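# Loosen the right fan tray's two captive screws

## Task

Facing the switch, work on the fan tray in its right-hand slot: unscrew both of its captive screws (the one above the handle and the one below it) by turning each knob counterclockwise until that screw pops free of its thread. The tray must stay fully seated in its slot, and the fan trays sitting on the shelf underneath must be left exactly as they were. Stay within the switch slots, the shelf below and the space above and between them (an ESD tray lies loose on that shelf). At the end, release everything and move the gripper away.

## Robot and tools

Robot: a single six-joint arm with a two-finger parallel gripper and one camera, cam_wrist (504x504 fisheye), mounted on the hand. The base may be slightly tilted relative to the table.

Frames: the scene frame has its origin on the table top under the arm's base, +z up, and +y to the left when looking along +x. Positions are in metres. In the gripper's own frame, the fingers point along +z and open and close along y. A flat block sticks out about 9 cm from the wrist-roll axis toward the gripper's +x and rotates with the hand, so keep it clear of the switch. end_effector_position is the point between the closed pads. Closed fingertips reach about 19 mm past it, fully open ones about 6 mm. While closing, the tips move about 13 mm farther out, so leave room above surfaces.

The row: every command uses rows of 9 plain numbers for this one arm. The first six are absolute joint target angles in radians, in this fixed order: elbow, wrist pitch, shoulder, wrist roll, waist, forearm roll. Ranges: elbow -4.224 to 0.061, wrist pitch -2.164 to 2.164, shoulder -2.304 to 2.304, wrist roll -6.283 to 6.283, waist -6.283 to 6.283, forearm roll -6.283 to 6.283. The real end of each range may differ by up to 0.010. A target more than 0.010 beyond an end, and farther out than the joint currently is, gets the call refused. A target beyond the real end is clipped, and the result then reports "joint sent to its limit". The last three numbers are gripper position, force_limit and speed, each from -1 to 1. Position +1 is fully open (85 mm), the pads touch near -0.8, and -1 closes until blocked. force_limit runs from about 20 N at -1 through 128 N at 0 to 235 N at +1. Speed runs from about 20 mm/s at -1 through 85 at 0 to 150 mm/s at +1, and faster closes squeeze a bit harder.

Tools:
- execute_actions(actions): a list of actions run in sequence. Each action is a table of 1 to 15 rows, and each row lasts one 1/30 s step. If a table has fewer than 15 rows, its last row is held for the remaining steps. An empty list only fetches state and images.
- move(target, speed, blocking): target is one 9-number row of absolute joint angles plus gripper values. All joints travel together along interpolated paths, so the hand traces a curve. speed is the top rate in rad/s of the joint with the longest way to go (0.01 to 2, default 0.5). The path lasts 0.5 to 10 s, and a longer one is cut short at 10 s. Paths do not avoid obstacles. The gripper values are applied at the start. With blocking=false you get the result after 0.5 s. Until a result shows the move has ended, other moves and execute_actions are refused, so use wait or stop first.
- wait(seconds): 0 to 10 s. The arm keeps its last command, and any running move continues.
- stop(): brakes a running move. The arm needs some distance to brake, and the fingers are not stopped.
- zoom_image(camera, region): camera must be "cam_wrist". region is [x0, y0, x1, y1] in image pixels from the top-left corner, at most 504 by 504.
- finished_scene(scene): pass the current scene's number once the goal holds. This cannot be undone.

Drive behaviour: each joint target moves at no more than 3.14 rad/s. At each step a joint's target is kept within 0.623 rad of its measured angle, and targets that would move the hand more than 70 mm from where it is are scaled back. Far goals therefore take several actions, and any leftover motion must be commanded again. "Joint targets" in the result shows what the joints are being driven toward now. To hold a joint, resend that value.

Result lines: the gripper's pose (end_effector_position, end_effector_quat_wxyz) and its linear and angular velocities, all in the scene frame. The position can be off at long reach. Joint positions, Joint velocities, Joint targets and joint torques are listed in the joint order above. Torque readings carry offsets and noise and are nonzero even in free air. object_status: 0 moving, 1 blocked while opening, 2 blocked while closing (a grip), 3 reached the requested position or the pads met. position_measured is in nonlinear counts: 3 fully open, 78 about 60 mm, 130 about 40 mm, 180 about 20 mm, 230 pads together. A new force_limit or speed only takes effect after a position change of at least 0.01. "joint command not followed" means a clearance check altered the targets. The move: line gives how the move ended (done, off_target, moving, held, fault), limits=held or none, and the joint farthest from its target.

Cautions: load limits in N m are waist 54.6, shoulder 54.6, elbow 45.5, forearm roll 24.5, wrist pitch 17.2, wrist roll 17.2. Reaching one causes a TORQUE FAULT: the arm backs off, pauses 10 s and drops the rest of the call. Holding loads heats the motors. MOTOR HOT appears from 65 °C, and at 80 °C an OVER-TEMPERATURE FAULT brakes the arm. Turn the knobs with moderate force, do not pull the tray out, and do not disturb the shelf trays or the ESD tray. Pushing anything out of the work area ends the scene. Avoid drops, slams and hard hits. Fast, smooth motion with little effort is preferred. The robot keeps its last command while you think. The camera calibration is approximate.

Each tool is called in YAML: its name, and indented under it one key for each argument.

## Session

execute_actions:
  actions: []

Scene clock: 0.00 s.
end_effector_position=(+0.4758, +0.2110, +0.3700) position_measured=3 object_status=3 end_effector_quat_wxyz=(+0.068, +0.552, +0.805, -0.206) end_effector_velocity=(+0.000, +0.001, +0.000) end_effector_angular_velocity=(+0.001, -0.001, +0.001)
Joint names: [elbow, wrist pitch, shoulder, wrist roll, waist, forearm roll]
Joint positions: [-1.147 -1.099 -0.277  1.967  0.574 -0.324]
Joint velocities: [-0.     0.001  0.     0.     0.001  0.   ]
Joint torques (N m, as the arm reports them, + toward a larger angle): no reading
Joint targets: [-1.147 -1.099 -0.277 1.967 0.574 -0.324]
camera_calibration (this result's frames):
cam_wrist: T_world_to_cam=[[0.923077, 0.291856, -0.250499, -0.401966], [0.383498, -0.748038, 0.541635, -0.190532], [-0.0293033, -0.596036, -0.802423, 0.5837], [0, 0, 0, 1]] pos_world=[0.461219, 0.322697, 0.470881]

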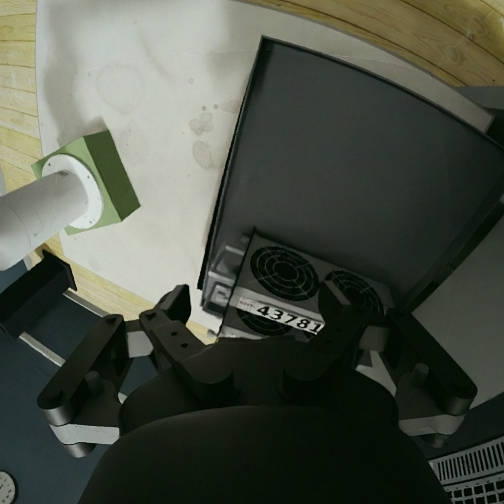

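move:
  target: [-0.4344, -1.2877, -0.0129, 6.25, -0.3787, 2.7488, -0.1, -0.3, 0.5]
  speed: 2

Scene clock: 4.53 s.
end_effector_position=(+0.6072, -0.0926, +0.5048) position_measured=141 object_status=3 end_effector_quat_wxyz=(+0.093, +0.702, +0.090, +0.700) end_effector_velocity=(-0.001, -0.002, -0.000) end_effector_angular_velocity=(+0.002, -0.000, -0.005)
Joint names: [elbow, wrist pitch, shoulder, wrist roll, waist, forearm roll]
Joint positions: [-0.435 -1.288 -0.013  6.25  -0.379  2.748]
Joint velocities: [ 0.001 -0.     0.     0.002 -0.002  0.002]
Joint torques (N m, as the arm reports them, + toward a larger angle): [-23.28  -2.17  15.91  -0.02   2.16   1.55]
Joint targets: [-0.434 -1.288 -0.013 6.250 -0.379 2.749]
move: done; limits=none; farthest joint: the waist, 0.000 radians from its target (0.953 radians at the start)
camera_calibration (this result's frames):
cam_wrist: T_world_to_cam=[[-0.00349023, -0.970701, 0.240266, -0.202958], [-0.235472, -0.232713, -0.943609, 0.632302], [0.971875, -0.0598693, -0.227761, -0.333561], [0, 0, 0, 1]] pos_world=[0.47236, -0.0698363, 0.569437]

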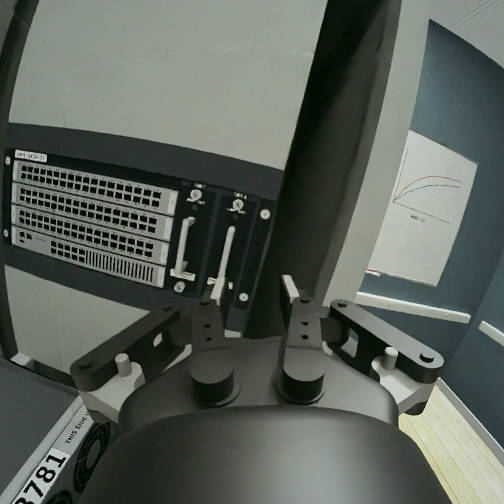

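zoom_image:
  camera: "cam_wrist"
  region: [150, 170, 300, 320]

Region (150, 170, 300, 320) of cam_wrist's 504x504 image, scaled by 3.360, with more detail than that image has.

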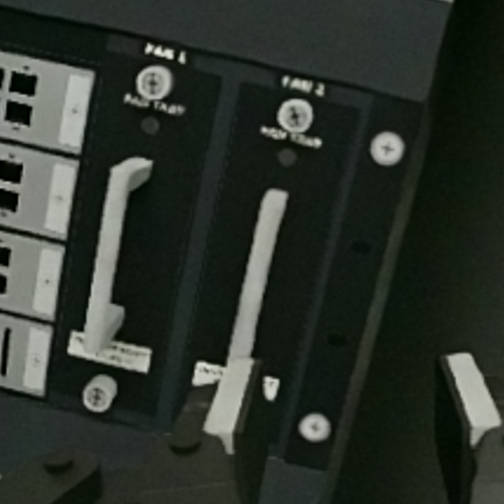

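move:
  target: [-0.7733, -1.0747, -0.1554, 6.25, -0.2014, 2.9177, -0.1, -0.3, 0.5]
  speed: 0.6

zoom_image:
  camera: "cam_wrist"
  region: [200, 240, 320, 340]

Scene clock: 9.40 s.
end_effector_position=(+0.7403, -0.0603, +0.5506) position_measured=141 object_status=3 end_effector_quat_wxyz=(+0.085, +0.704, +0.079, +0.701) end_effector_velocity=(+0.001, +0.000, +0.001) end_effector_angular_velocity=(+0.000, -0.002, +0.001)
Joint names: [elbow, wrist pitch, shoulder, wrist roll, waist, forearm roll]
Joint positions: [-0.773 -1.075 -0.155  6.25  -0.202  2.918]
Joint velocities: [-0.003  0.    -0.001  0.     0.001  0.   ]
Joint torques (N m, as the arm reports them, + toward a larger angle): [-26.15  -2.19  22.01   0.13   0.63   0.96]
Joint targets: [-0.773 -1.075 -0.155 6.250 -0.201 2.918]
move: done; limits=none; farthest joint: the waist, 0.000 radians from its target (0.177 radians at the start)
camera_calibration (this result's frames):
cam_wrist: T_world_to_cam=[[-0.00782265, -0.97709, 0.212682, -0.164051], [-0.235477, -0.204908, -0.950033, 0.719541], [0.971848, -0.0575136, -0.22848, -0.449942], [0, 0, 0, 1]] pos_world=[0.605428, -0.0387307, 0.615676]

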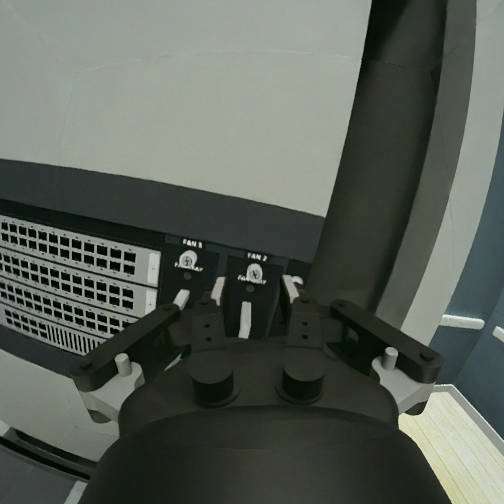

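Region (200, 240, 320, 340) of cam_wrist's 504x504 image, scaled by 4.200, with more detail than that image has.

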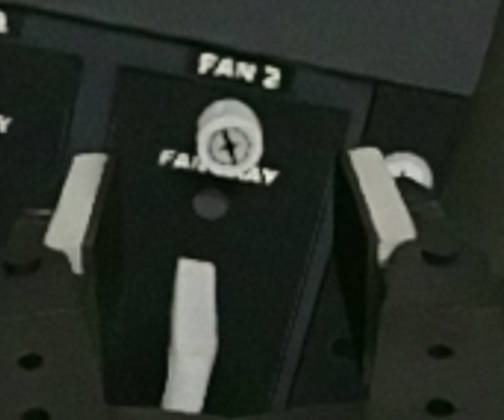

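move:
  target: [-0.8682, -1.0638, -0.2409, 6.25, -0.1888, 2.9308, -0.1, -0.3, 0.5]
  speed: 0.25

zoom_image:
  camera: "cam_wrist"
  region: [200, 240, 320, 340]

Scene clock: 11.60 s.
end_effector_position=(+0.7753, -0.0621, +0.5438) position_measured=141 object_status=3 end_effector_quat_wxyz=(+0.082, +0.704, +0.077, +0.701) end_effector_velocity=(+0.001, -0.000, -0.000) end_effector_angular_velocity=(+0.001, +0.001, -0.001)
Joint names: [elbow, wrist pitch, shoulder, wrist roll, waist, forearm roll]
Joint positions: [-0.868 -1.064 -0.241  6.25  -0.189  2.931]
Joint velocities: [-0.002  0.001 -0.002  0.001 -0.     0.001]
Joint torques (N m, as the arm reports them, + toward a larger angle): [-26.86  -2.17  24.98   0.02  -0.73   1.07]
Joint targets: [-0.868 -1.064 -0.241 6.250 -0.189 2.931]
move: done; limits=none; farthest joint: the waist, 0.000 radians from its target (0.013 radians at the start)
camera_calibration (this result's frames):
cam_wrist: T_world_to_cam=[[-0.00783213, -0.978328, 0.206914, -0.16106], [-0.235301, -0.199307, -0.951268, 0.721878], [0.971891, -0.0561376, -0.228641, -0.485496], [0, 0, 0, 1]] pos_world=[0.640446, -0.0409487, 0.60902]

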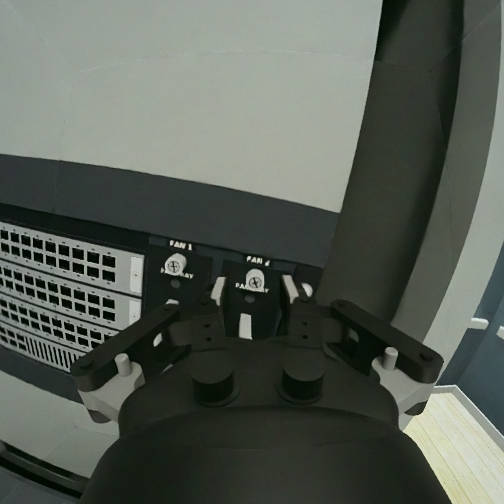

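Region (200, 240, 320, 340) of cam_wrist's 504x504 image, scaled by 4.200, with more detail than that image has.

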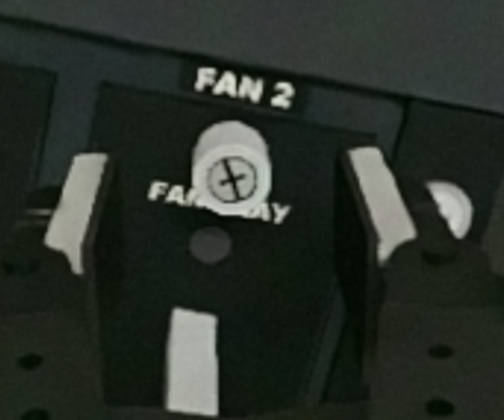

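move:
  target: [-0.8998, -1.0546, -0.2634, 6.25, -0.1853, 2.9336, -0.45, -0.3, 0.5]
  speed: 0.1

zoom_image:
  camera: "cam_wrist"
  region: [200, 240, 320, 340]

Scene clock: 13.80 s.
end_effector_position=(+0.7863, -0.0625, +0.5438) position_measured=186 object_status=3 end_effector_quat_wxyz=(+0.082, +0.704, +0.077, +0.702) end_effector_velocity=(+0.000, +0.000, -0.000) end_effector_angular_velocity=(+0.000, +0.001, +0.000)
Joint names: [elbow, wrist pitch, shoulder, wrist roll, waist, forearm roll]
Joint positions: [-0.9   -1.055 -0.263  6.25  -0.185  2.934]
Joint velocities: [-0.001  0.001 -0.001 -0.     0.001  0.001]
Joint torques (N m, as the arm reports them, + toward a larger angle): [-27.17  -2.13  26.15   0.07  -0.94   1.25]
Joint targets: [-0.900 -1.055 -0.263 6.250 -0.185 2.934]
move: done; limits=none; farthest joint: the waist, 0.000 radians from its target (0.004 radians at the start)
camera_calibration (this result's frames):
cam_wrist: T_world_to_cam=[[-0.00773569, -0.978354, 0.206794, -0.16139], [-0.23522, -0.199217, -0.951307, 0.724339], [0.971911, -0.056001, -0.228587, -0.496288], [0, 0, 0, 1]] pos_world=[0.651478, -0.0413889, 0.608998]

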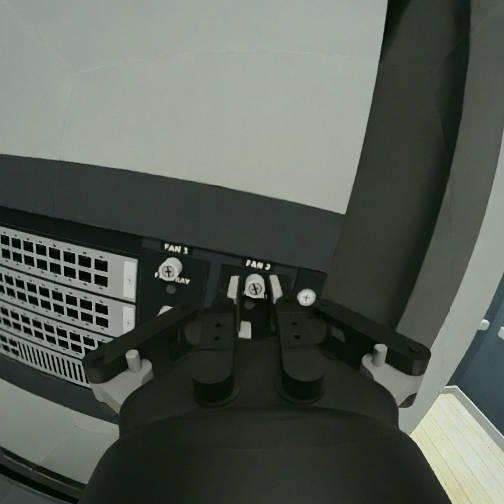

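Region (200, 240, 320, 340) of cam_wrist's 504x504 image, scaled by 4.200, with more detail than that image has.

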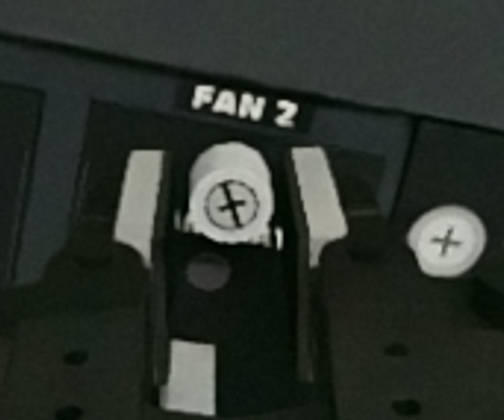

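move:
  target: [-0.9113, -1.0512, -0.2716, 6.25, -0.1838, 2.9346, -0.45, -0.3, 0.5]
  speed: 0.06

zoom_image:
  camera: "cam_wrist"
  region: [200, 240, 320, 340]

Scene clock: 15.10 s.
end_effector_position=(+0.7903, -0.0625, +0.5437) position_measured=186 object_status=3 end_effector_quat_wxyz=(+0.082, +0.704, +0.077, +0.702) end_effector_velocity=(+0.000, -0.001, +0.000) end_effector_angular_velocity=(-0.000, -0.000, -0.002)
Joint names: [elbow, wrist pitch, shoulder, wrist roll, waist, forearm roll]
Joint positions: [-0.911 -1.051 -0.271  6.25  -0.184  2.935]
Joint velocities: [-0.002  0.001 -0.001 -0.    -0.001  0.   ]
Joint torques (N m, as the arm reports them, + toward a larger angle): [-26.73  -2.33  24.4    0.24  -2.18   1.08]
Joint targets: [-0.911 -1.051 -0.272 6.250 -0.184 2.935]
move: done; limits=none; farthest joint: the waist, 0.000 radians from its target (0.002 radians at the start)
camera_calibration (this result's frames):
cam_wrist: T_world_to_cam=[[-0.0074605, -0.97837, 0.206727, -0.161493], [-0.235199, -0.199216, -0.951312, 0.725211], [0.971919, -0.0557193, -0.228625, -0.500162], [0, 0, 0, 1]] pos_world=[0.655481, -0.0413948, 0.608937]

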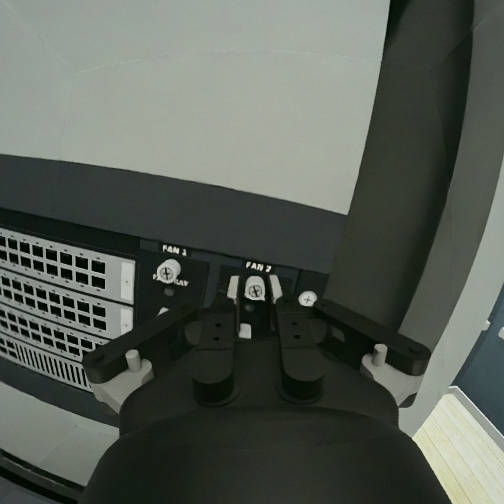

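Region (200, 240, 320, 340) of cam_wrist's 504x504 image, scaled by 4.200, with more detail than that image has.

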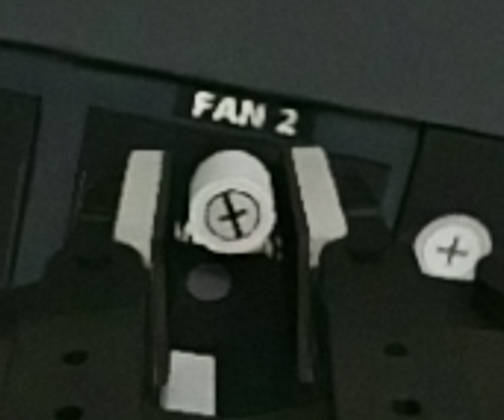

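execute_actions:
  actions:
    - [[-0.9113, -1.0512, -0.2716, 6.25, -0.1838, 2.9346, -1, -0.3, -0.3]]
    - [[-0.9113, -1.0512, -0.2716, 6.25, -0.1838, 2.9346, -1, -0.3, -0.3], [-0.9113, -1.0512, -0.2716, 6.25, -0.1838, 2.9346, -1, -0.3, -0.3], [-0.9113, -1.0512, -0.2716, 6.25, -0.1838, 2.9346, -1, -0.3, -0.3], [-0.9113, -1.0512, -0.2716, 6.25, -0.1838, 2.9346, -1, -0.3, -0.3], [-0.9113, -1.0512, -0.2716, 6.25, -0.1838, 2.9346, -1, -0.3, -0.3], [-0.91086, -1.05133, -0.27128, 5.5, -0.18386, 2.93456, -1, -0.3, -0.3]]
    - [[-0.91041, -1.05146, -0.27096, 4.3, -0.18392, 2.93452, -1, -0.3, -0.3]]
    - [[-0.91041, -1.05146, -0.27096, 4.3, -0.18392, 2.93452, -1, -0.3, -0.3]]

Scene clock: 17.67 s.
end_effector_position=(+0.7900, -0.0636, +0.5460) position_measured=203 object_status=2 end_effector_quat_wxyz=(+0.629, +0.331, +0.623, +0.327) end_effector_velocity=(-0.000, -0.001, -0.000) end_effector_angular_velocity=(-0.005, -0.001, -0.001)
Joint names: [elbow, wrist pitch, shoulder, wrist roll, waist, forearm roll]
Joint positions: [-0.911 -1.057 -0.271  4.3   -0.185  2.937]
Joint velocities: [ 0.001 -0.002 -0.    -0.005 -0.001  0.001]
Joint torques (N m, as the arm reports them, + toward a larger angle): [-14.96   3.84   8.26  -0.02  19.79  -8.1 ]
Joint targets: [-0.910 -1.051 -0.271 4.300 -0.184 2.935]
camera_calibration (this result's frames):
cam_wrist: T_world_to_cam=[[0.00143305, 0.55317, 0.833067, -0.414627], [-0.242205, -0.808072, 0.536989, -0.118752], [0.970224, -0.202543, 0.132822, -0.70479], [0, 0, 0, 1]] pos_world=[0.655636, -0.00935141, 0.502792]

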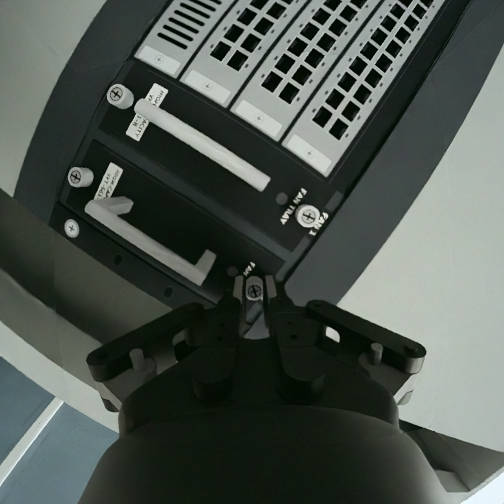

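execute_actions:
  actions:
    - [[-0.91041, -1.05146, -0.27096, 4.3, -0.18392, 2.93452, -0.2, -0.3, 0.5]]
    - [[-0.91041, -1.05146, -0.27096, 4.3, -0.18392, 2.93452, -0.2, -0.3, 0.5]]

zoom_image:
  camera: "cam_wrist"
  region: [200, 240, 320, 340]

Scene clock: 19.37 s.
end_effector_position=(+0.7901, -0.0625, +0.5437) position_measured=154 object_status=3 end_effector_quat_wxyz=(+0.627, +0.331, +0.626, +0.326) end_effector_velocity=(-0.000, -0.001, +0.000) end_effector_angular_velocity=(+0.000, -0.000, -0.002)
Joint names: [elbow, wrist pitch, shoulder, wrist roll, waist, forearm roll]
Joint positions: [-0.91  -1.051 -0.271  4.3   -0.184  2.935]
Joint velocities: [-0.     0.     0.     0.001 -0.001  0.   ]
Joint torques (N m, as the arm reports them, + toward a larger angle): [-28.06  -2.15  28.4    0.17  -0.78   1.1 ]
Joint targets: [-0.910 -1.051 -0.271 4.300 -0.184 2.935]
camera_calibration (this result's frames):
cam_wrist: T_world_to_cam=[[0.00626674, 0.554198, 0.832361, -0.416757], [-0.236771, -0.807886, 0.539684, -0.122344], [0.971545, -0.200461, 0.126155, -0.701563], [0, 0, 0, 1]] pos_world=[0.655244, -0.00851009, 0.501426]

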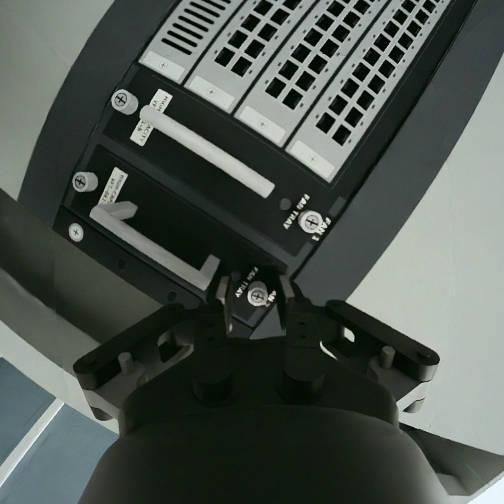

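Region (200, 240, 320, 340) of cam_wrist's 504x504 image, scaled by 4.200, with more detail than that image has.

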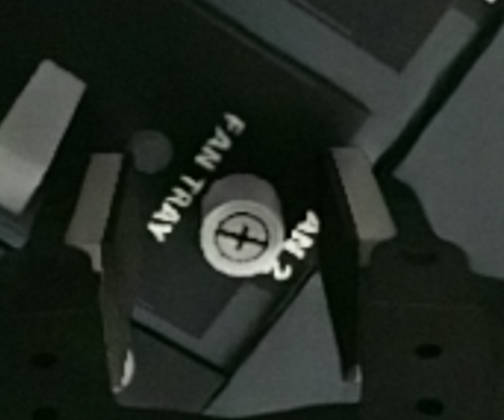

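execute_actions:
  actions:
    - [[-0.91152, -1.04571, -0.26619, 4.3, -0.18379, 2.93382, -0.45, -0.3, 0.5]]
    - [[-0.91152, -1.04571, -0.26619, 4.3, -0.18379, 2.93382, -0.45, -0.3, 0.5]]

zoom_image:
  camera: "cam_wrist"
  region: [200, 240, 320, 340]

Scene clock: 21.57 s.
end_effector_position=(+0.7901, -0.0621, +0.5464) position_measured=186 object_status=3 end_effector_quat_wxyz=(+0.627, +0.331, +0.626, +0.325) end_effector_velocity=(-0.000, +0.000, -0.000) end_effector_angular_velocity=(-0.000, +0.000, -0.000)
Joint names: [elbow, wrist pitch, shoulder, wrist roll, waist, forearm roll]
Joint positions: [-0.912 -1.046 -0.266  4.3   -0.184  2.934]
Joint velocities: [ 0.     0.     0.    -0.001  0.001  0.001]
Joint torques (N m, as the arm reports them, + toward a larger angle): [-26.69  -2.26  25.96   0.24   3.41   1.2 ]
Joint targets: [-0.912 -1.046 -0.266 4.300 -0.184 2.934]
camera_calibration (this result's frames):
cam_wrist: T_world_to_cam=[[0.00617763, 0.555352, 0.831592, -0.418644], [-0.236674, -0.807169, 0.5408, -0.124179], [0.971569, -0.200158, 0.126451, -0.702006], [0, 0, 0, 1]] pos_world=[0.655244, -0.0082504, 0.504067]

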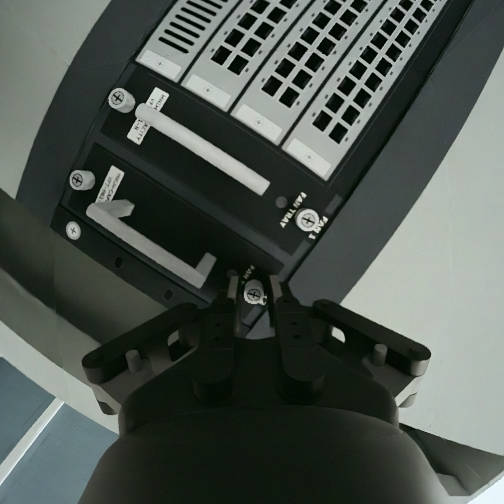

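Region (200, 240, 320, 340) of cam_wrist's 504x504 image, scaled by 4.200, with more detail than that image has.

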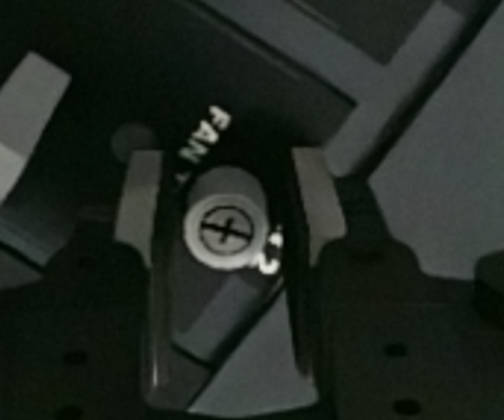

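I'll check the current state first.

execute_actions:
  actions: []

Scene clock: 22.77 s.
end_effector_position=(+0.7901, -0.0621, +0.5464) position_measured=186 object_status=3 end_effector_quat_wxyz=(+0.627, +0.331, +0.626, +0.325) end_effector_velocity=(-0.000, -0.000, +0.000) end_effector_angular_velocity=(+0.001, -0.000, -0.000)
Joint names: [elbow, wrist pitch, shoulder, wrist roll, waist, forearm roll]
Joint positions: [-0.912 -1.046 -0.266  4.3   -0.184  2.934]
Joint velocities: [ 0.    -0.001 -0.     0.001 -0.     0.   ]
Joint torques (N m, as the arm reports them, + toward a larger angle): [-27.45  -2.32  23.05   0.11   0.21   1.3 ]
Joint targets: [-0.912 -1.046 -0.266 4.300 -0.184 2.934]
camera_calibration (this result's frames):
cam_wrist: T_world_to_cam=[[0.00617637, 0.555352, 0.831592, -0.418644], [-0.236675, -0.807168, 0.5408, -0.124179], [0.971569, -0.200157, 0.126453, -0.702007], [0, 0, 0, 1]] pos_world=[0.655244, -0.00825033, 0.504067]

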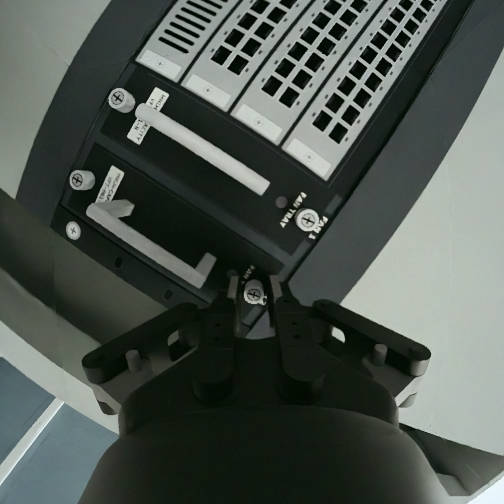

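execute_actions:
  actions:
    - [[-0.91152, -1.04571, -0.26619, 4.3, -0.18379, 2.93382, -1, -0.3, -0.3]]
    - [[-0.91152, -1.04571, -0.26619, 4.3, -0.18379, 2.93382, -1, -0.3, -0.3],[-0.91152, -1.04571, -0.26619, 4.3, -0.18379, 2.93382, -1, -0.3, -0.3],[-0.91152, -1.04571, -0.26619, 4.3, -0.18379, 2.93382, -1, -0.3, -0.3],[-0.91152, -1.04571, -0.26619, 4.3, -0.18379, 2.93382, -1, -0.3, -0.3],[-0.91152, -1.04571, -0.26619, 4.3, -0.18379, 2.93382, -1, -0.3, -0.3],[-0.91152, -1.04571, -0.26619, 4.3, -0.18379, 2.93382, -1, -0.3, -0.3],[-0.91152, -1.04571, -0.26619, 4.3, -0.18379, 2.93382, -1, -0.3, -0.3],[-0.91152, -1.04571, -0.26619, 4.3, -0.18379, 2.93382, -1, -0.3, -0.3],[-0.91152, -1.04571, -0.26619, 4.3, -0.18379, 2.93382, -1, -0.3, -0.3],[-0.91152, -1.04571, -0.26619, 3.8, -0.18379, 2.93382, -1, -0.3, -0.3]]
    - [[-0.911075, -1.04584, -0.265872, 2.73, -0.18385, 2.93378, -1, -0.3, -0.3]]
    - [[-0.911075, -1.04584, -0.265872, 2.73, -0.18385, 2.93378, -1, -0.3, -0.3]]

Scene clock: 25.63 s.
end_effector_position=(+0.7899, -0.0622, +0.5464) position_measured=203 object_status=2 end_effector_quat_wxyz=(+0.673, -0.208, +0.677, -0.213) end_effector_velocity=(+0.000, -0.000, -0.000) end_effector_angular_velocity=(-0.003, +0.001, -0.001)
Joint names: [elbow, wrist pitch, shoulder, wrist roll, waist, forearm roll]
Joint positions: [-0.911 -1.046 -0.266  2.73  -0.184  2.934]
Joint velocities: [-0.     0.001  0.    -0.003  0.     0.001]
Joint torques (N m, as the arm reports them, + toward a larger angle): [-31.92  -2.27  25.56   0.09   3.21  -0.46]
Joint targets: [-0.911 -1.046 -0.266 2.730 -0.184 2.934]
camera_calibration (this result's frames):
cam_wrist: T_world_to_cam=[[0.00540175, 0.83224, -0.554389, 0.356596], [-0.225293, 0.541157, 0.810181, -0.196566], [0.974276, 0.120523, 0.190421, -0.718984], [0, 0, 0, 1]] pos_world=[0.654278, -0.103746, 0.493857]

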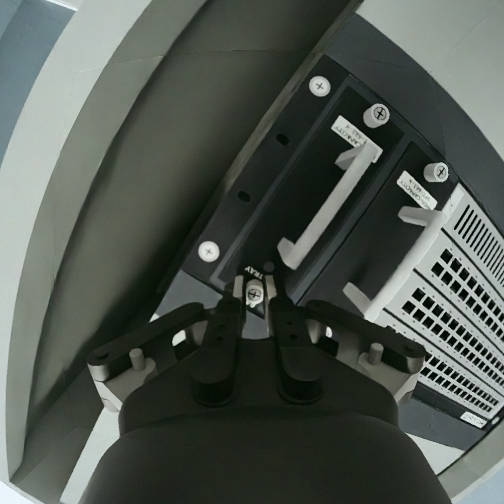

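execute_actions:
  actions:
    - [[-0.910541, -1.045996, -0.26549, 1.43, -0.183922, 2.933732, -1, -0.3, -0.3]]
    - [[-0.910096, -1.046126, -0.265172, 0.13, -0.183982, 2.933692, -1, -0.3, -0.3]]
    - [[-0.909651, -1.046256, -0.264854, -1.17, -0.184042, 2.933652, -1, -0.3, -0.3]]

Scene clock: 27.63 s.
end_effector_position=(+0.7894, -0.0621, +0.5465) position_measured=203 object_status=2 end_effector_quat_wxyz=(+0.387, +0.595, +0.384, +0.591) end_effector_velocity=(-0.000, -0.001, -0.000) end_effector_angular_velocity=(-2.185, +0.017, +0.004)
Joint names: [elbow, wrist pitch, shoulder, wrist roll, waist, forearm roll]
Joint positions: [-0.91  -1.046 -0.265 -0.96  -0.184  2.934]
Joint velocities: [ 0.001 -0.001 -0.    -2.185 -0.001  0.   ]
Joint torques (N m, as the arm reports them, + toward a larger angle): [-31.71  -2.04  22.7    1.18   6.13  -0.14]
Joint targets: [-0.910 -1.046 -0.265 -1.170 -0.184 2.934]
camera_calibration (this result's frames):
cam_wrist: T_world_to_cam=[[-0.0013521, -0.421226, 0.906955, -0.514546], [-0.239213, -0.880487, -0.409291, 0.392383], [0.970966, -0.217509, -0.0995725, -0.578465], [0, 0, 0, 1]] pos_world=[0.654837, 0.00292696, 0.569669]

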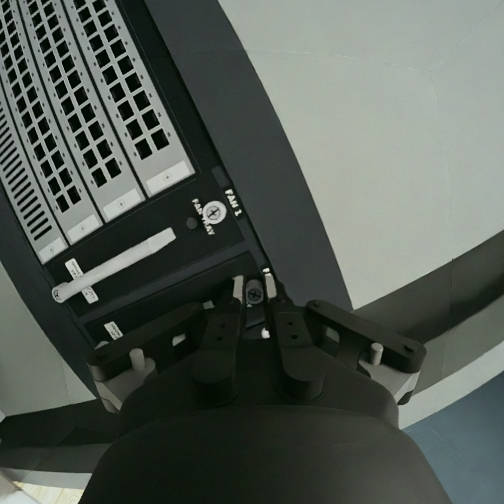

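execute_actions:
  actions:
    - [[-0.909206, -1.046386, -0.264536, -2.47, -0.184102, 2.933612, -1, -0.3, -0.3]]
    - [[-0.908761, -1.046516, -0.264218, -3.77, -0.184162, 2.933572, -1, -0.3, -0.3]]
    - [[-0.908316, -1.046646, -0.2639, -5.07, -0.184222, 2.933532, -1, -0.3, -0.3]]
    - [[-0.907916, -1.046763, -0.263614, -6.25, -0.184276, 2.933496, -1, -0.3, -0.3]]
    - [[-0.907916, -1.046763, -0.263614, -6.25, -0.184276, 2.933496, -1, -0.3, -0.3],[-0.907916, -1.046763, -0.263614, -6.25, -0.184276, 2.933496, -1, -0.3, -0.3],[-0.907916, -1.046763, -0.263614, -6.25, -0.184276, 2.933496, -1, -0.3, -0.3],[-0.907916, -1.046763, -0.263614, -6.25, -0.184276, 2.933496, -1, -0.3, -0.3],[-0.907916, -1.046763, -0.263614, -6.25, -0.184276, 2.933496, -1, -0.3, -0.3],[-0.907916, -1.046763, -0.263614, -6.25, -0.184276, 2.933496, -1, -0.3, -0.3],[-0.907916, -1.046763, -0.263614, -6.25, -0.184276, 2.933496, -1, -0.3, -0.3],[-0.907916, -1.046763, -0.263614, -6.25, -0.184276, 2.933496, -1, -0.3, -0.3]]

Scene clock: 30.60 s.
end_effector_position=(+0.7888, -0.0621, +0.5465) position_measured=203 object_status=2 end_effector_quat_wxyz=(+0.059, +0.706, +0.054, +0.704) end_effector_velocity=(+0.000, +0.001, -0.000) end_effector_angular_velocity=(-0.005, +0.000, +0.002)
Joint names: [elbow, wrist pitch, shoulder, wrist roll, waist, forearm roll]
Joint positions: [-0.908 -1.047 -0.264 -6.25  -0.184  2.933]
Joint velocities: [ 0.    -0.     0.    -0.004  0.001 -0.001]
Joint torques (N m, as the arm reports them, + toward a larger angle): [-30.25  -2.17  26.69   0.21   3.97  -0.34]
Joint targets: [-0.908 -1.047 -0.264 -6.250 -0.184 2.933]
camera_calibration (this result's frames):
cam_wrist: T_world_to_cam=[[-0.00763948, -0.989788, 0.142343, -0.127129], [-0.234629, -0.136599, -0.96244, 0.73707], [0.972055, -0.0407503, -0.231189, -0.495824], [0, 0, 0, 1]] pos_world=[0.653935, -0.0453528, 0.612853]

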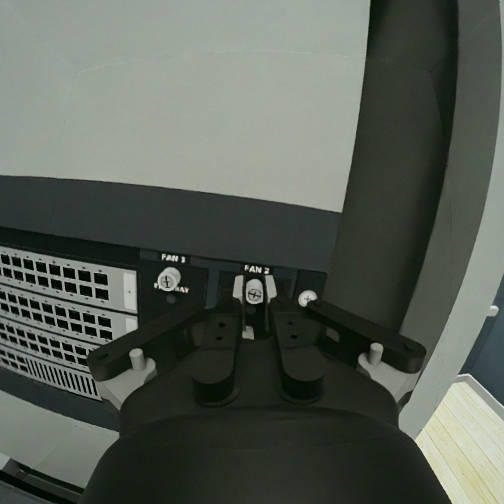

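execute_actions:
  actions:
    - [[-0.907916, -1.046763, -0.263614, -6.25, -0.184276, 2.933496, -0.45, -0.3, 0.5],[-0.907916, -1.046763, -0.263614, -6.25, -0.184276, 2.933496, -0.45, -0.3, 0.5],[-0.907916, -1.046763, -0.263614, -6.25, -0.184276, 2.933496, -0.45, -0.3, 0.5],[-0.907916, -1.046763, -0.263614, -6.25, -0.184276, 2.933496, -0.45, -0.3, 0.5],[-0.907916, -1.046763, -0.263614, -6.25, -0.184276, 2.933496, -0.45, -0.3, 0.5],[-0.907916, -1.046763, -0.263614, -6.25, -0.184276, 2.933496, -0.45, -0.3, 0.5],[-0.907916, -1.046763, -0.263614, 4.95, -0.184276, 2.933496, -0.45, -0.3, 0.5]]
    - [[-0.907916, -1.046763, -0.263614, 4.95, -0.184276, 2.933496, -0.45, -0.3, 0.5]]
    - [[-0.907916, -1.046763, -0.263614, 4.95, -0.184276, 2.933496, -0.45, -0.3, 0.5]]
    - [[-0.907916, -1.046763, -0.263614, 4.95, -0.184276, 2.933496, -0.45, -0.3, 0.5]]
    - [[-0.907916, -1.046763, -0.263614, 4.95, -0.184276, 2.933496, -0.45, -0.3, 0.5]]
    - [[-0.907916, -1.046763, -0.263614, 4.95, -0.184276, 2.933496, -0.45, -0.3, 0.5]]
    - [[-0.907916, -1.046763, -0.263614, 4.95, -0.184276, 2.933496, -0.45, -0.3, 0.5]]
    - [[-0.907916, -1.046763, -0.263614, 4.95, -0.184276, 2.933496, -0.45, -0.3, 0.5]]
    - [[-0.907916, -1.046763, -0.263614, 4.95, -0.184276, 2.933496, -0.45, -0.3, 0.5]]

Scene clock: 36.87 s.
end_effector_position=(+0.7888, -0.0622, +0.5465) position_measured=186 object_status=3 end_effector_quat_wxyz=(+0.491, +0.513, +0.488, +0.508) end_effector_velocity=(+0.000, +0.001, +0.000) end_effector_angular_velocity=(+0.032, -0.001, +0.001)
Joint names: [elbow, wrist pitch, shoulder, wrist roll, waist, forearm roll]
Joint positions: [-0.908 -1.047 -0.264  4.947 -0.184  2.933]
Joint velocities: [ 0.    -0.     0.     0.032  0.001 -0.   ]
Joint torques (N m, as the arm reports them, + toward a larger angle): [-27.05  -2.22  26.55   0.07   1.23   0.91]
Joint targets: [-0.908 -1.047 -0.264 4.950 -0.184 2.933]
camera_calibration (this result's frames):
cam_wrist: T_world_to_cam=[[0.00168451, -0.0582173, 0.998303, -0.544338], [-0.239374, -0.969304, -0.0561223, 0.193742], [0.970926, -0.238873, -0.0155685, -0.625084], [0, 0, 0, 1]] pos_world=[0.654204, 0.00678931, 0.544556]

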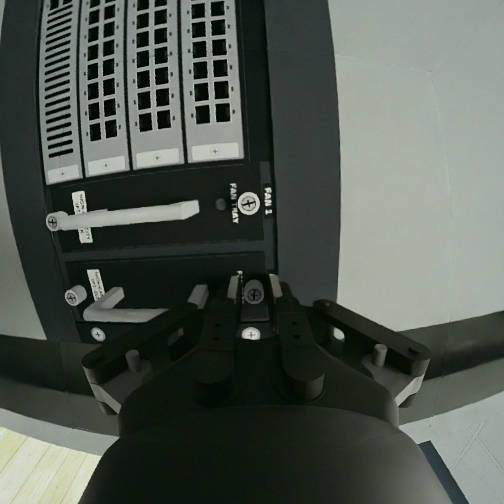

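zoom_image:
  camera: "cam_wrist"
  region: [200, 240, 320, 340]

Region (200, 240, 320, 340) of cam_wrist's 504x504 image, scaled by 4.200, with more detail than that image has.

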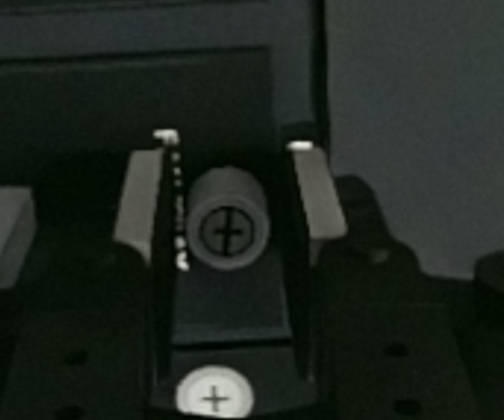

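execute_actions:
  actions:
    - [[-0.907916, -1.046763, -0.263614, 4.95, -0.184276, 2.933496, -1, -0.3, -0.3]]
    - [[-0.907916, -1.046763, -0.263614, 4.95, -0.184276, 2.933496, -1, -0.3, -0.3],[-0.907916, -1.046763, -0.263614, 4.95, -0.184276, 2.933496, -1, -0.3, -0.3],[-0.907916, -1.046763, -0.263614, 4.95, -0.184276, 2.933496, -1, -0.3, -0.3],[-0.907916, -1.046763, -0.263614, 4.95, -0.184276, 2.933496, -1, -0.3, -0.3],[-0.907916, -1.046763, -0.263614, 4.95, -0.184276, 2.933496, -1, -0.3, -0.3],[-0.907916, -1.046763, -0.263614, 4.95, -0.184276, 2.933496, -1, -0.3, -0.3],[-0.907916, -1.046763, -0.263614, 4.95, -0.184276, 2.933496, -1, -0.3, -0.3],[-0.907916, -1.046763, -0.263614, 4.95, -0.184276, 2.933496, -1, -0.3, -0.3],[-0.907916, -1.046763, -0.263614, -6.25, -0.184276, 2.933496, -1, -0.3, -0.3]]
    - [[-0.907471, -1.046893, -0.263296, -6.25, -0.184336, 2.933456, -1, -0.3, -0.3]]
    - [[-0.907026, -1.047023, -0.262978, -6.25, -0.184396, 2.933416, -1, -0.3, -0.3]]
    - [[-0.906559, -1.04716, -0.262644, -6.25, -0.184459, 2.933374, -1, -0.3, -0.3]]
    - [[-0.906114, -1.04729, -0.262326, -6.25, -0.184519, 2.933334, -1, -0.3, -0.3]]
    - [[-0.905647, -1.047426, -0.261992, -6.25, -0.184582, 2.933292, -1, -0.3, -0.3]]
    - [[-0.905202, -1.047556, -0.261674, -6.25, -0.184642, 2.933252, -1, -0.3, -0.3]]
    - [[-0.904757, -1.047686, -0.261356, -6.25, -0.184702, 2.933212, -1, -0.3, -0.3]]
    - [[-0.904289, -1.047823, -0.261022, -6.25, -0.184765, 2.93317, -1, -0.3, -0.3]]
    - [[-0.904089, -1.047881, -0.260879, -6.25, -0.184792, 2.933152, -1, -0.3, -0.3],[-0.904089, -1.047881, -0.260879, -6.25, -0.184792, 2.933152, -1, -0.3, -0.3],[-0.904089, -1.047881, -0.260879, -6.25, -0.184792, 2.933152, -1, -0.3, -0.3],[-0.904089, -1.047881, -0.260879, -6.25, -0.184792, 2.933152, -1, -0.3, -0.3],[-0.904089, -1.047881, -0.260879, -6.25, -0.184792, 2.933152, -1, -0.3, -0.3],[-0.904089, -1.047881, -0.260879, -6.25, -0.184792, 2.933152, -1, -0.3, -0.3],[-0.904089, -1.047881, -0.260879, -6.25, -0.184792, 2.933152, -1, -0.3, -0.3],[-0.904089, -1.047881, -0.260879, -6.25, -0.184792, 2.933152, -1, -0.3, -0.3],[-0.904089, -1.047881, -0.260879, -6.25, -0.184792, 2.933152, -0.45, -0.3, 0.5]]

zoom_image:
  camera: "cam_wrist"
  region: [200, 240, 320, 340]

Scene clock: 44.83 s.
end_effector_position=(+0.7876, -0.0621, +0.5466) position_measured=187 object_status=0 end_effector_quat_wxyz=(+0.059, +0.706, +0.054, +0.704) end_effector_velocity=(-0.001, -0.001, -0.001) end_effector_angular_velocity=(+0.001, +0.001, -0.002)
Joint names: [elbow, wrist pitch, shoulder, wrist roll, waist, forearm roll]
Joint positions: [-0.905 -1.048 -0.261 -6.25  -0.185  2.933]
Joint velocities: [ 0.004 -0.002  0.001  0.    -0.001  0.001]
Joint torques (N m, as the arm reports them, + toward a larger angle): [-26.81  -2.26  25.15   0.24  -0.46   0.88]
Joint targets: [-0.904 -1.048 -0.261 -6.250 -0.185 2.933]
camera_calibration (this result's frames):
cam_wrist: T_world_to_cam=[[-0.00753569, -0.989712, 0.142874, -0.127435], [-0.234501, -0.137145, -0.962393, 0.736789], [0.972087, -0.0407565, -0.231055, -0.494745], [0, 0, 0, 1]] pos_world=[0.652753, -0.0452406, 0.612975]

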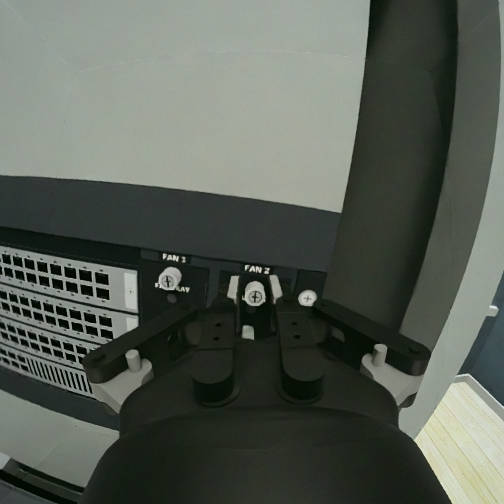

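Region (200, 240, 320, 340) of cam_wrist's 504x504 image, scaled by 4.200, with more detail than that image has.

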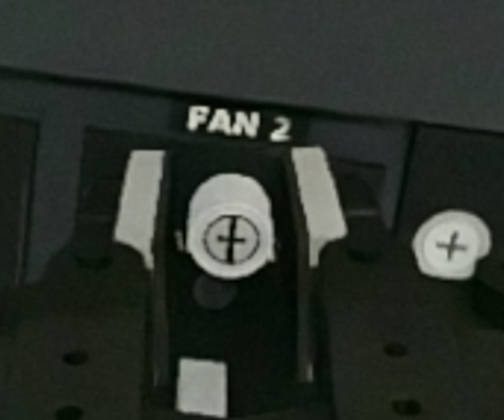

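execute_actions:
  actions:
    - [[-0.89968, -1.04913, -0.25767, -2.94, -0.18544, 2.93258, -0.45, -0.3, 0.5],[-0.89527, -1.05038, -0.25446, -2.94, -0.18608, 2.93201, -0.45, -0.3, 0.5],[-0.89086, -1.05163, -0.25125, -2.94, -0.18673, 2.93143, -0.45, -0.3, 0.5],[-0.88645, -1.05288, -0.24804, -2.94, -0.18737, 2.93086, -0.45, -0.3, 0.5],[-0.88204, -1.05413, -0.24483, -2.94, -0.18801, 2.93029, -0.45, -0.3, 0.5],[-0.87763, -1.05538, -0.24162, -2.94, -0.18866, 2.92971, -0.45, -0.3, 0.5],[-0.87322, -1.05663, -0.23841, -2.94, -0.18930, 2.92914, -0.45, -0.3, 0.5],[-0.86881, -1.05788, -0.23520, -2.94, -0.18995, 2.92857, -0.45, -0.3, 0.5],[-0.86440, -1.05913, -0.23199, -2.94, -0.19059, 2.92799, -0.45, -0.3, 0.5],[-0.85999, -1.06038, -0.22878, -2.94, -0.19124, 2.92742, -0.45, -0.3, 0.5],[-0.85558, -1.06163, -0.22557, -2.94, -0.19188, 2.92685, -0.45, -0.3, 0.5],[-0.85117, -1.06288, -0.22236, -2.94, -0.19252, 2.92627, -0.45, -0.3, 0.5],[-0.84676, -1.06413, -0.21914, -2.94, -0.19317, 2.92570, -0.45, -0.3, 0.5],[-0.84235, -1.06538, -0.21593, -2.94, -0.19381, 2.92513, -0.45, -0.3, 0.5],[-0.83794, -1.06663, -0.21272, -2.94, -0.19446, 2.92455, -0.45, -0.3, 0.5]]
    - [[-0.83353, -1.06788, -0.20951, -2.94, -0.19510, 2.92398, -0.45, -0.3, 0.5],[-0.82912, -1.06913, -0.20630, -2.94, -0.19575, 2.92341, -0.45, -0.3, 0.5],[-0.82471, -1.07038, -0.20309, -2.94, -0.19639, 2.92283, -0.45, -0.3, 0.5],[-0.82030, -1.07163, -0.19988, -2.94, -0.19704, 2.92226, -0.45, -0.3, 0.5],[-0.81589, -1.07288, -0.19667, -2.94, -0.19768, 2.92169, -0.45, -0.3, 0.5],[-0.81148, -1.07412, -0.19346, -2.94, -0.19832, 2.92111, -0.45, -0.3, 0.5],[-0.80707, -1.07537, -0.19025, -2.94, -0.19897, 2.92054, -0.45, -0.3, 0.5],[-0.80266, -1.07662, -0.18704, -2.94, -0.19961, 2.91997, -0.45, -0.3, 0.5],[-0.79825, -1.07787, -0.18383, -2.94, -0.20026, 2.91939, -0.45, -0.3, 0.5],[-0.79384, -1.07912, -0.18062, -2.94, -0.20090, 2.91882, -0.45, -0.3, 0.5],[-0.78943, -1.08037, -0.17741, -2.94, -0.20155, 2.91825, -0.45, -0.3, 0.5],[-0.78502, -1.08162, -0.17420, -2.94, -0.20219, 2.91767, -0.45, -0.3, 0.5],[-0.78061, -1.08287, -0.17099, -2.94, -0.20283, 2.91710, -0.45, -0.3, 0.5],[-0.77620, -1.08412, -0.16778, -2.94, -0.20348, 2.91653, -0.45, -0.3, 0.5],[-0.77179, -1.08537, -0.16457, -2.94, -0.20412, 2.91595, -0.45, -0.3, 0.5]]
    - [[-0.77179, -1.08537, -0.16457, -2.94, -0.20412, 2.91595, -0.45, -0.3, 0.5]]

Scene clock: 55.20 s.
end_effector_position=(+0.7404, -0.0618, +0.5463) position_measured=186 object_status=3 end_effector_quat_wxyz=(+0.706, +0.002, +0.708, -0.004) end_effector_velocity=(-0.001, -0.000, +0.000) end_effector_angular_velocity=(+0.077, -0.001, -0.001)
Joint names: [elbow, wrist pitch, shoulder, wrist roll, waist, forearm roll]
Joint positions: [-0.772 -1.085 -0.165 -2.947 -0.204  2.916]
Joint velocities: [ 0.002 -0.001  0.001  0.077 -0.001 -0.   ]
Joint torques (N m, as the arm reports them, + toward a larger angle): [-26.53  -2.19  21.99  -0.19   1.33   1.56]
Joint targets: [-0.772 -1.085 -0.165 -2.940 -0.204 2.916]
camera_calibration (this result's frames):
cam_wrist: T_world_to_cam=[[0.00832994, 0.999856, 0.0148004, 0.0536529], [-0.229417, -0.0124953, 0.973248, -0.328046], [0.973293, -0.0115026, 0.22928, -0.699485], [0, 0, 0, 1]] pos_world=[0.605098, -0.0657901, 0.478855]

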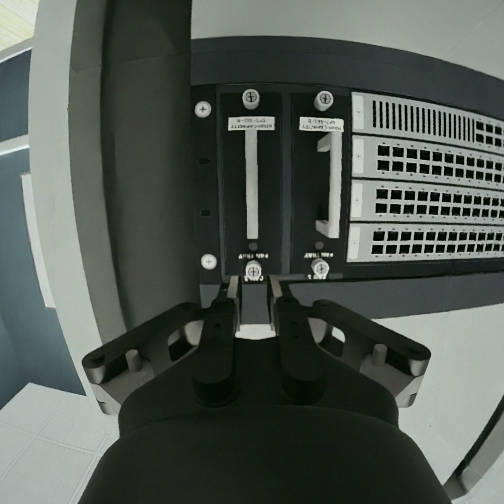

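zoom_image:
  camera: "cam_wrist"
  region: [190, 60, 316, 300]

Region (190, 60, 316, 300) of cam_wrist's 504x504 image, scaled by 2.100, with more detail than that image has; it fills the left 265 columns of this view, and the rest is white.

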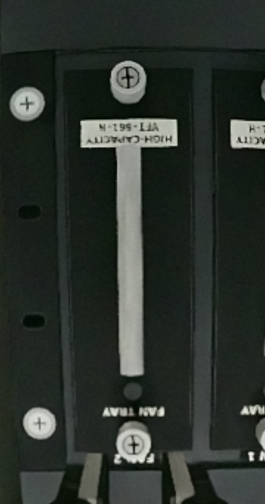

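execute_actions:
  actions:
    - [[-0.770362, -1.092056, -0.170067, 1.75, -0.203534, 2.917353, -0.45, -0.3, 0.5],[-0.768989, -1.098726, -0.175599, 1.75, -0.202946, 2.918738, -0.45, -0.3, 0.5],[-0.767668, -1.105379, -0.181165, 1.75, -0.202359, 2.920109, -0.45, -0.3, 0.5],[-0.766399, -1.112018, -0.186765, 1.75, -0.201773, 2.921465, -0.45, -0.3, 0.5],[-0.765182, -1.118640, -0.192400, 1.75, -0.201187, 2.922806, -0.45, -0.3, 0.5],[-0.764018, -1.125248, -0.198068, 1.75, -0.200602, 2.924133, -0.45, -0.3, 0.5],[-0.762905, -1.131840, -0.203771, 1.75, -0.200018, 2.925446, -0.45, -0.3, 0.5],[-0.761845, -1.138417, -0.209508, 1.75, -0.199434, 2.926744, -0.45, -0.3, 0.5],[-0.760837, -1.144978, -0.215280, 1.75, -0.198852, 2.928028, -0.45, -0.3, 0.5],[-0.759882, -1.151524, -0.221085, 1.75, -0.198270, 2.929298, -0.45, -0.3, 0.5],[-0.758978, -1.158054, -0.226925, 1.75, -0.197688, 2.930552, -0.45, -0.3, 0.5],[-0.758127, -1.164570, -0.232799, 1.75, -0.197108, 2.931793, -0.45, -0.3, 0.5],[-0.757328, -1.171069, -0.238707, 1.75, -0.196528, 2.933019, -0.45, -0.3, 0.5],[-0.756581, -1.177554, -0.244649, 1.75, -0.195949, 2.934231, -0.45, -0.3, 0.5],[-0.755887, -1.184023, -0.250626, 1.75, -0.195370, 2.935428, -0.45, -0.3, 0.5]]
    - [[-0.755244, -1.190476, -0.256636, 1.75, -0.194793, 2.936610, -0.45, -0.3, 0.5],[-0.754654, -1.196914, -0.262681, 1.75, -0.194216, 2.937779, -0.45, -0.3, 0.5],[-0.754116, -1.203337, -0.268760, 1.75, -0.193640, 2.938933, -0.45, -0.3, 0.5],[-0.753631, -1.209744, -0.274873, 1.75, -0.193064, 2.940072, -0.45, -0.3, 0.5],[-0.753197, -1.216136, -0.281021, 1.75, -0.192490, 2.941197, -0.45, -0.3, 0.5],[-0.752816, -1.222513, -0.287202, 1.75, -0.191916, 2.942307, -0.45, -0.3, 0.5],[-0.752487, -1.228874, -0.293418, 1.75, -0.191342, 2.943403, -0.45, -0.3, 0.5],[-0.752210, -1.235220, -0.299668, 1.75, -0.190770, 2.944485, -0.45, -0.3, 0.5],[-0.751985, -1.241550, -0.305953, 1.75, -0.190198, 2.945552, -0.45, -0.3, 0.5],[-0.751813, -1.247865, -0.312271, 1.75, -0.189627, 2.946605, -0.45, -0.3, 0.5],[-0.751693, -1.254165, -0.318624, 1.75, -0.189057, 2.947643, -0.45, -0.3, 0.5],[-0.751625, -1.260449, -0.325010, 1.75, -0.188487, 2.948667, -0.45, -0.3, 0.5],[-0.751609, -1.266717, -0.331431, 1.75, -0.187918, 2.949677, -0.45, -0.3, 0.5],[-0.751646, -1.272971, -0.337887, 1.75, -0.187350, 2.950672, -0.45, -0.3, 0.5],[-0.751734, -1.279209, -0.344376, 1.75, -0.186783, 2.951652, -0.45, -0.3, 0.5]]
    - [[-0.751875, -1.285431, -0.350900, 1.75, -0.186216, 2.952618, -0.45, -0.3, 0.5],[-0.752068, -1.291639, -0.357457, 1.75, -0.185650, 2.953570, -0.45, -0.3, 0.5],[-0.752314, -1.297830, -0.364049, 1.75, -0.185085, 2.954507, -0.45, -0.3, 0.5],[-0.752611, -1.304007, -0.370676, 1.75, -0.184521, 2.955430, -0.45, -0.3, 0.5],[-0.752961, -1.310168, -0.377336, 1.75, -0.183957, 2.956338, -0.45, -0.3, 0.5],[-0.753363, -1.316313, -0.384031, 1.75, -0.183394, 2.957232, -0.45, -0.3, 0.5],[-0.753817, -1.322444, -0.390759, 1.75, -0.182832, 2.958111, -0.45, -0.3, 0.5],[-0.754323, -1.328558, -0.397522, 1.75, -0.182270, 2.958976, -0.45, -0.3, 0.5],[-0.754882, -1.334658, -0.404319, 1.75, -0.181709, 2.959827, -0.45, -0.3, 0.5],[-0.755493, -1.340742, -0.411151, 1.75, -0.181149, 2.960663, -0.45, -0.3, 0.5],[-0.756156, -1.346810, -0.418016, 1.75, -0.180590, 2.961485, -0.45, -0.3, 0.5],[-0.756871, -1.352864, -0.424916, 1.75, -0.180031, 2.962292, -0.45, -0.3, 0.5],[-0.757639, -1.358901, -0.431850, 1.75, -0.179473, 2.963085, -0.45, -0.3, 0.5],[-0.758458, -1.364924, -0.438818, 1.75, -0.178916, 2.963863, -0.45, -0.3, 0.5],[-0.759330, -1.370931, -0.445820, 1.75, -0.178360, 2.964627, -0.45, -0.3, 0.5]]
    - [[-0.760254, -1.376923, -0.452857, 1.75, -0.177804, 2.965377, -0.45, -0.3, 0.5],[-0.761231, -1.382899, -0.459928, 1.75, -0.177249, 2.966112, -0.45, -0.3, 0.5],[-0.762259, -1.388860, -0.467033, 1.75, -0.176695, 2.966832, -0.45, -0.3, 0.5],[-0.763340, -1.394805, -0.474172, 1.75, -0.176142, 2.967538, -0.45, -0.3, 0.5],[-0.764473, -1.400735, -0.481345, 1.75, -0.175589, 2.968230, -0.45, -0.3, 0.5]]

Scene clock: 65.90 s.
end_effector_position=(+0.7401, -0.0618, +0.4037) position_measured=186 object_status=3 end_effector_quat_wxyz=(+0.511, -0.484, +0.516, -0.487) end_effector_velocity=(+0.000, +0.001, -0.003) end_effector_angular_velocity=(+0.059, -0.002, +0.001)
Joint names: [elbow, wrist pitch, shoulder, wrist roll, waist, forearm roll]
Joint positions: [-0.764 -1.4   -0.48   1.745 -0.176  2.968]
Joint velocities: [-0.002 -0.007 -0.008  0.058  0.002  0.001]
Joint torques (N m, as the arm reports them, + toward a larger angle): [-19.31  -2.23  27.26  -0.06   0.61   1.61]
Joint targets: [-0.764 -1.401 -0.481 1.750 -0.176 2.968]
camera_calibration (this result's frames):
cam_wrist: T_world_to_cam=[[-0.00125999, 0.0739698, -0.99726, 0.414261], [-0.223242, 0.972072, 0.0723836, 0.230603], [0.974762, 0.222722, 0.0152884, -0.566712], [0, 0, 0, 1]] pos_world=[0.604411, -0.128586, 0.405098]

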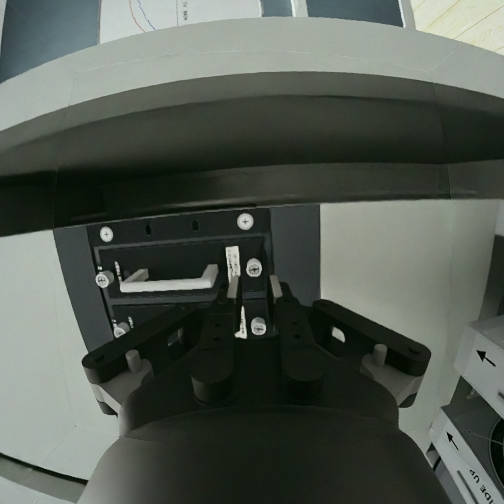

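zoom_image:
  camera: "cam_wrist"
  region: [384, 180, 504, 504]

Region (384, 180, 504, 504) of cam_wrist's 504x504 image, scaled by 1.556, with more detail than that image has; it fills the left 187 columns of this view, and the rest is white.

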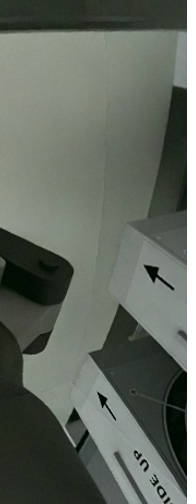

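zoom_image:
  camera: "cam_wrist"
  region: [200, 220, 320, 320]

Region (200, 220, 320, 320) of cam_wrist's 504x504 image, scaled by 4.200, with more detail than that image has.

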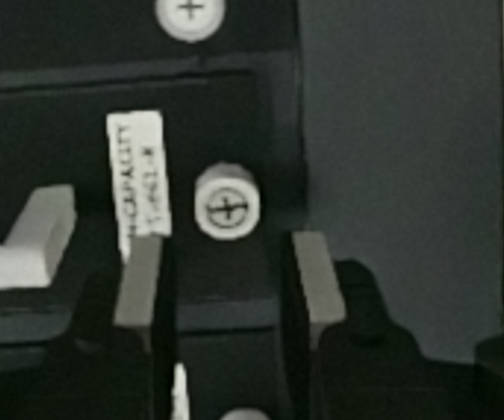

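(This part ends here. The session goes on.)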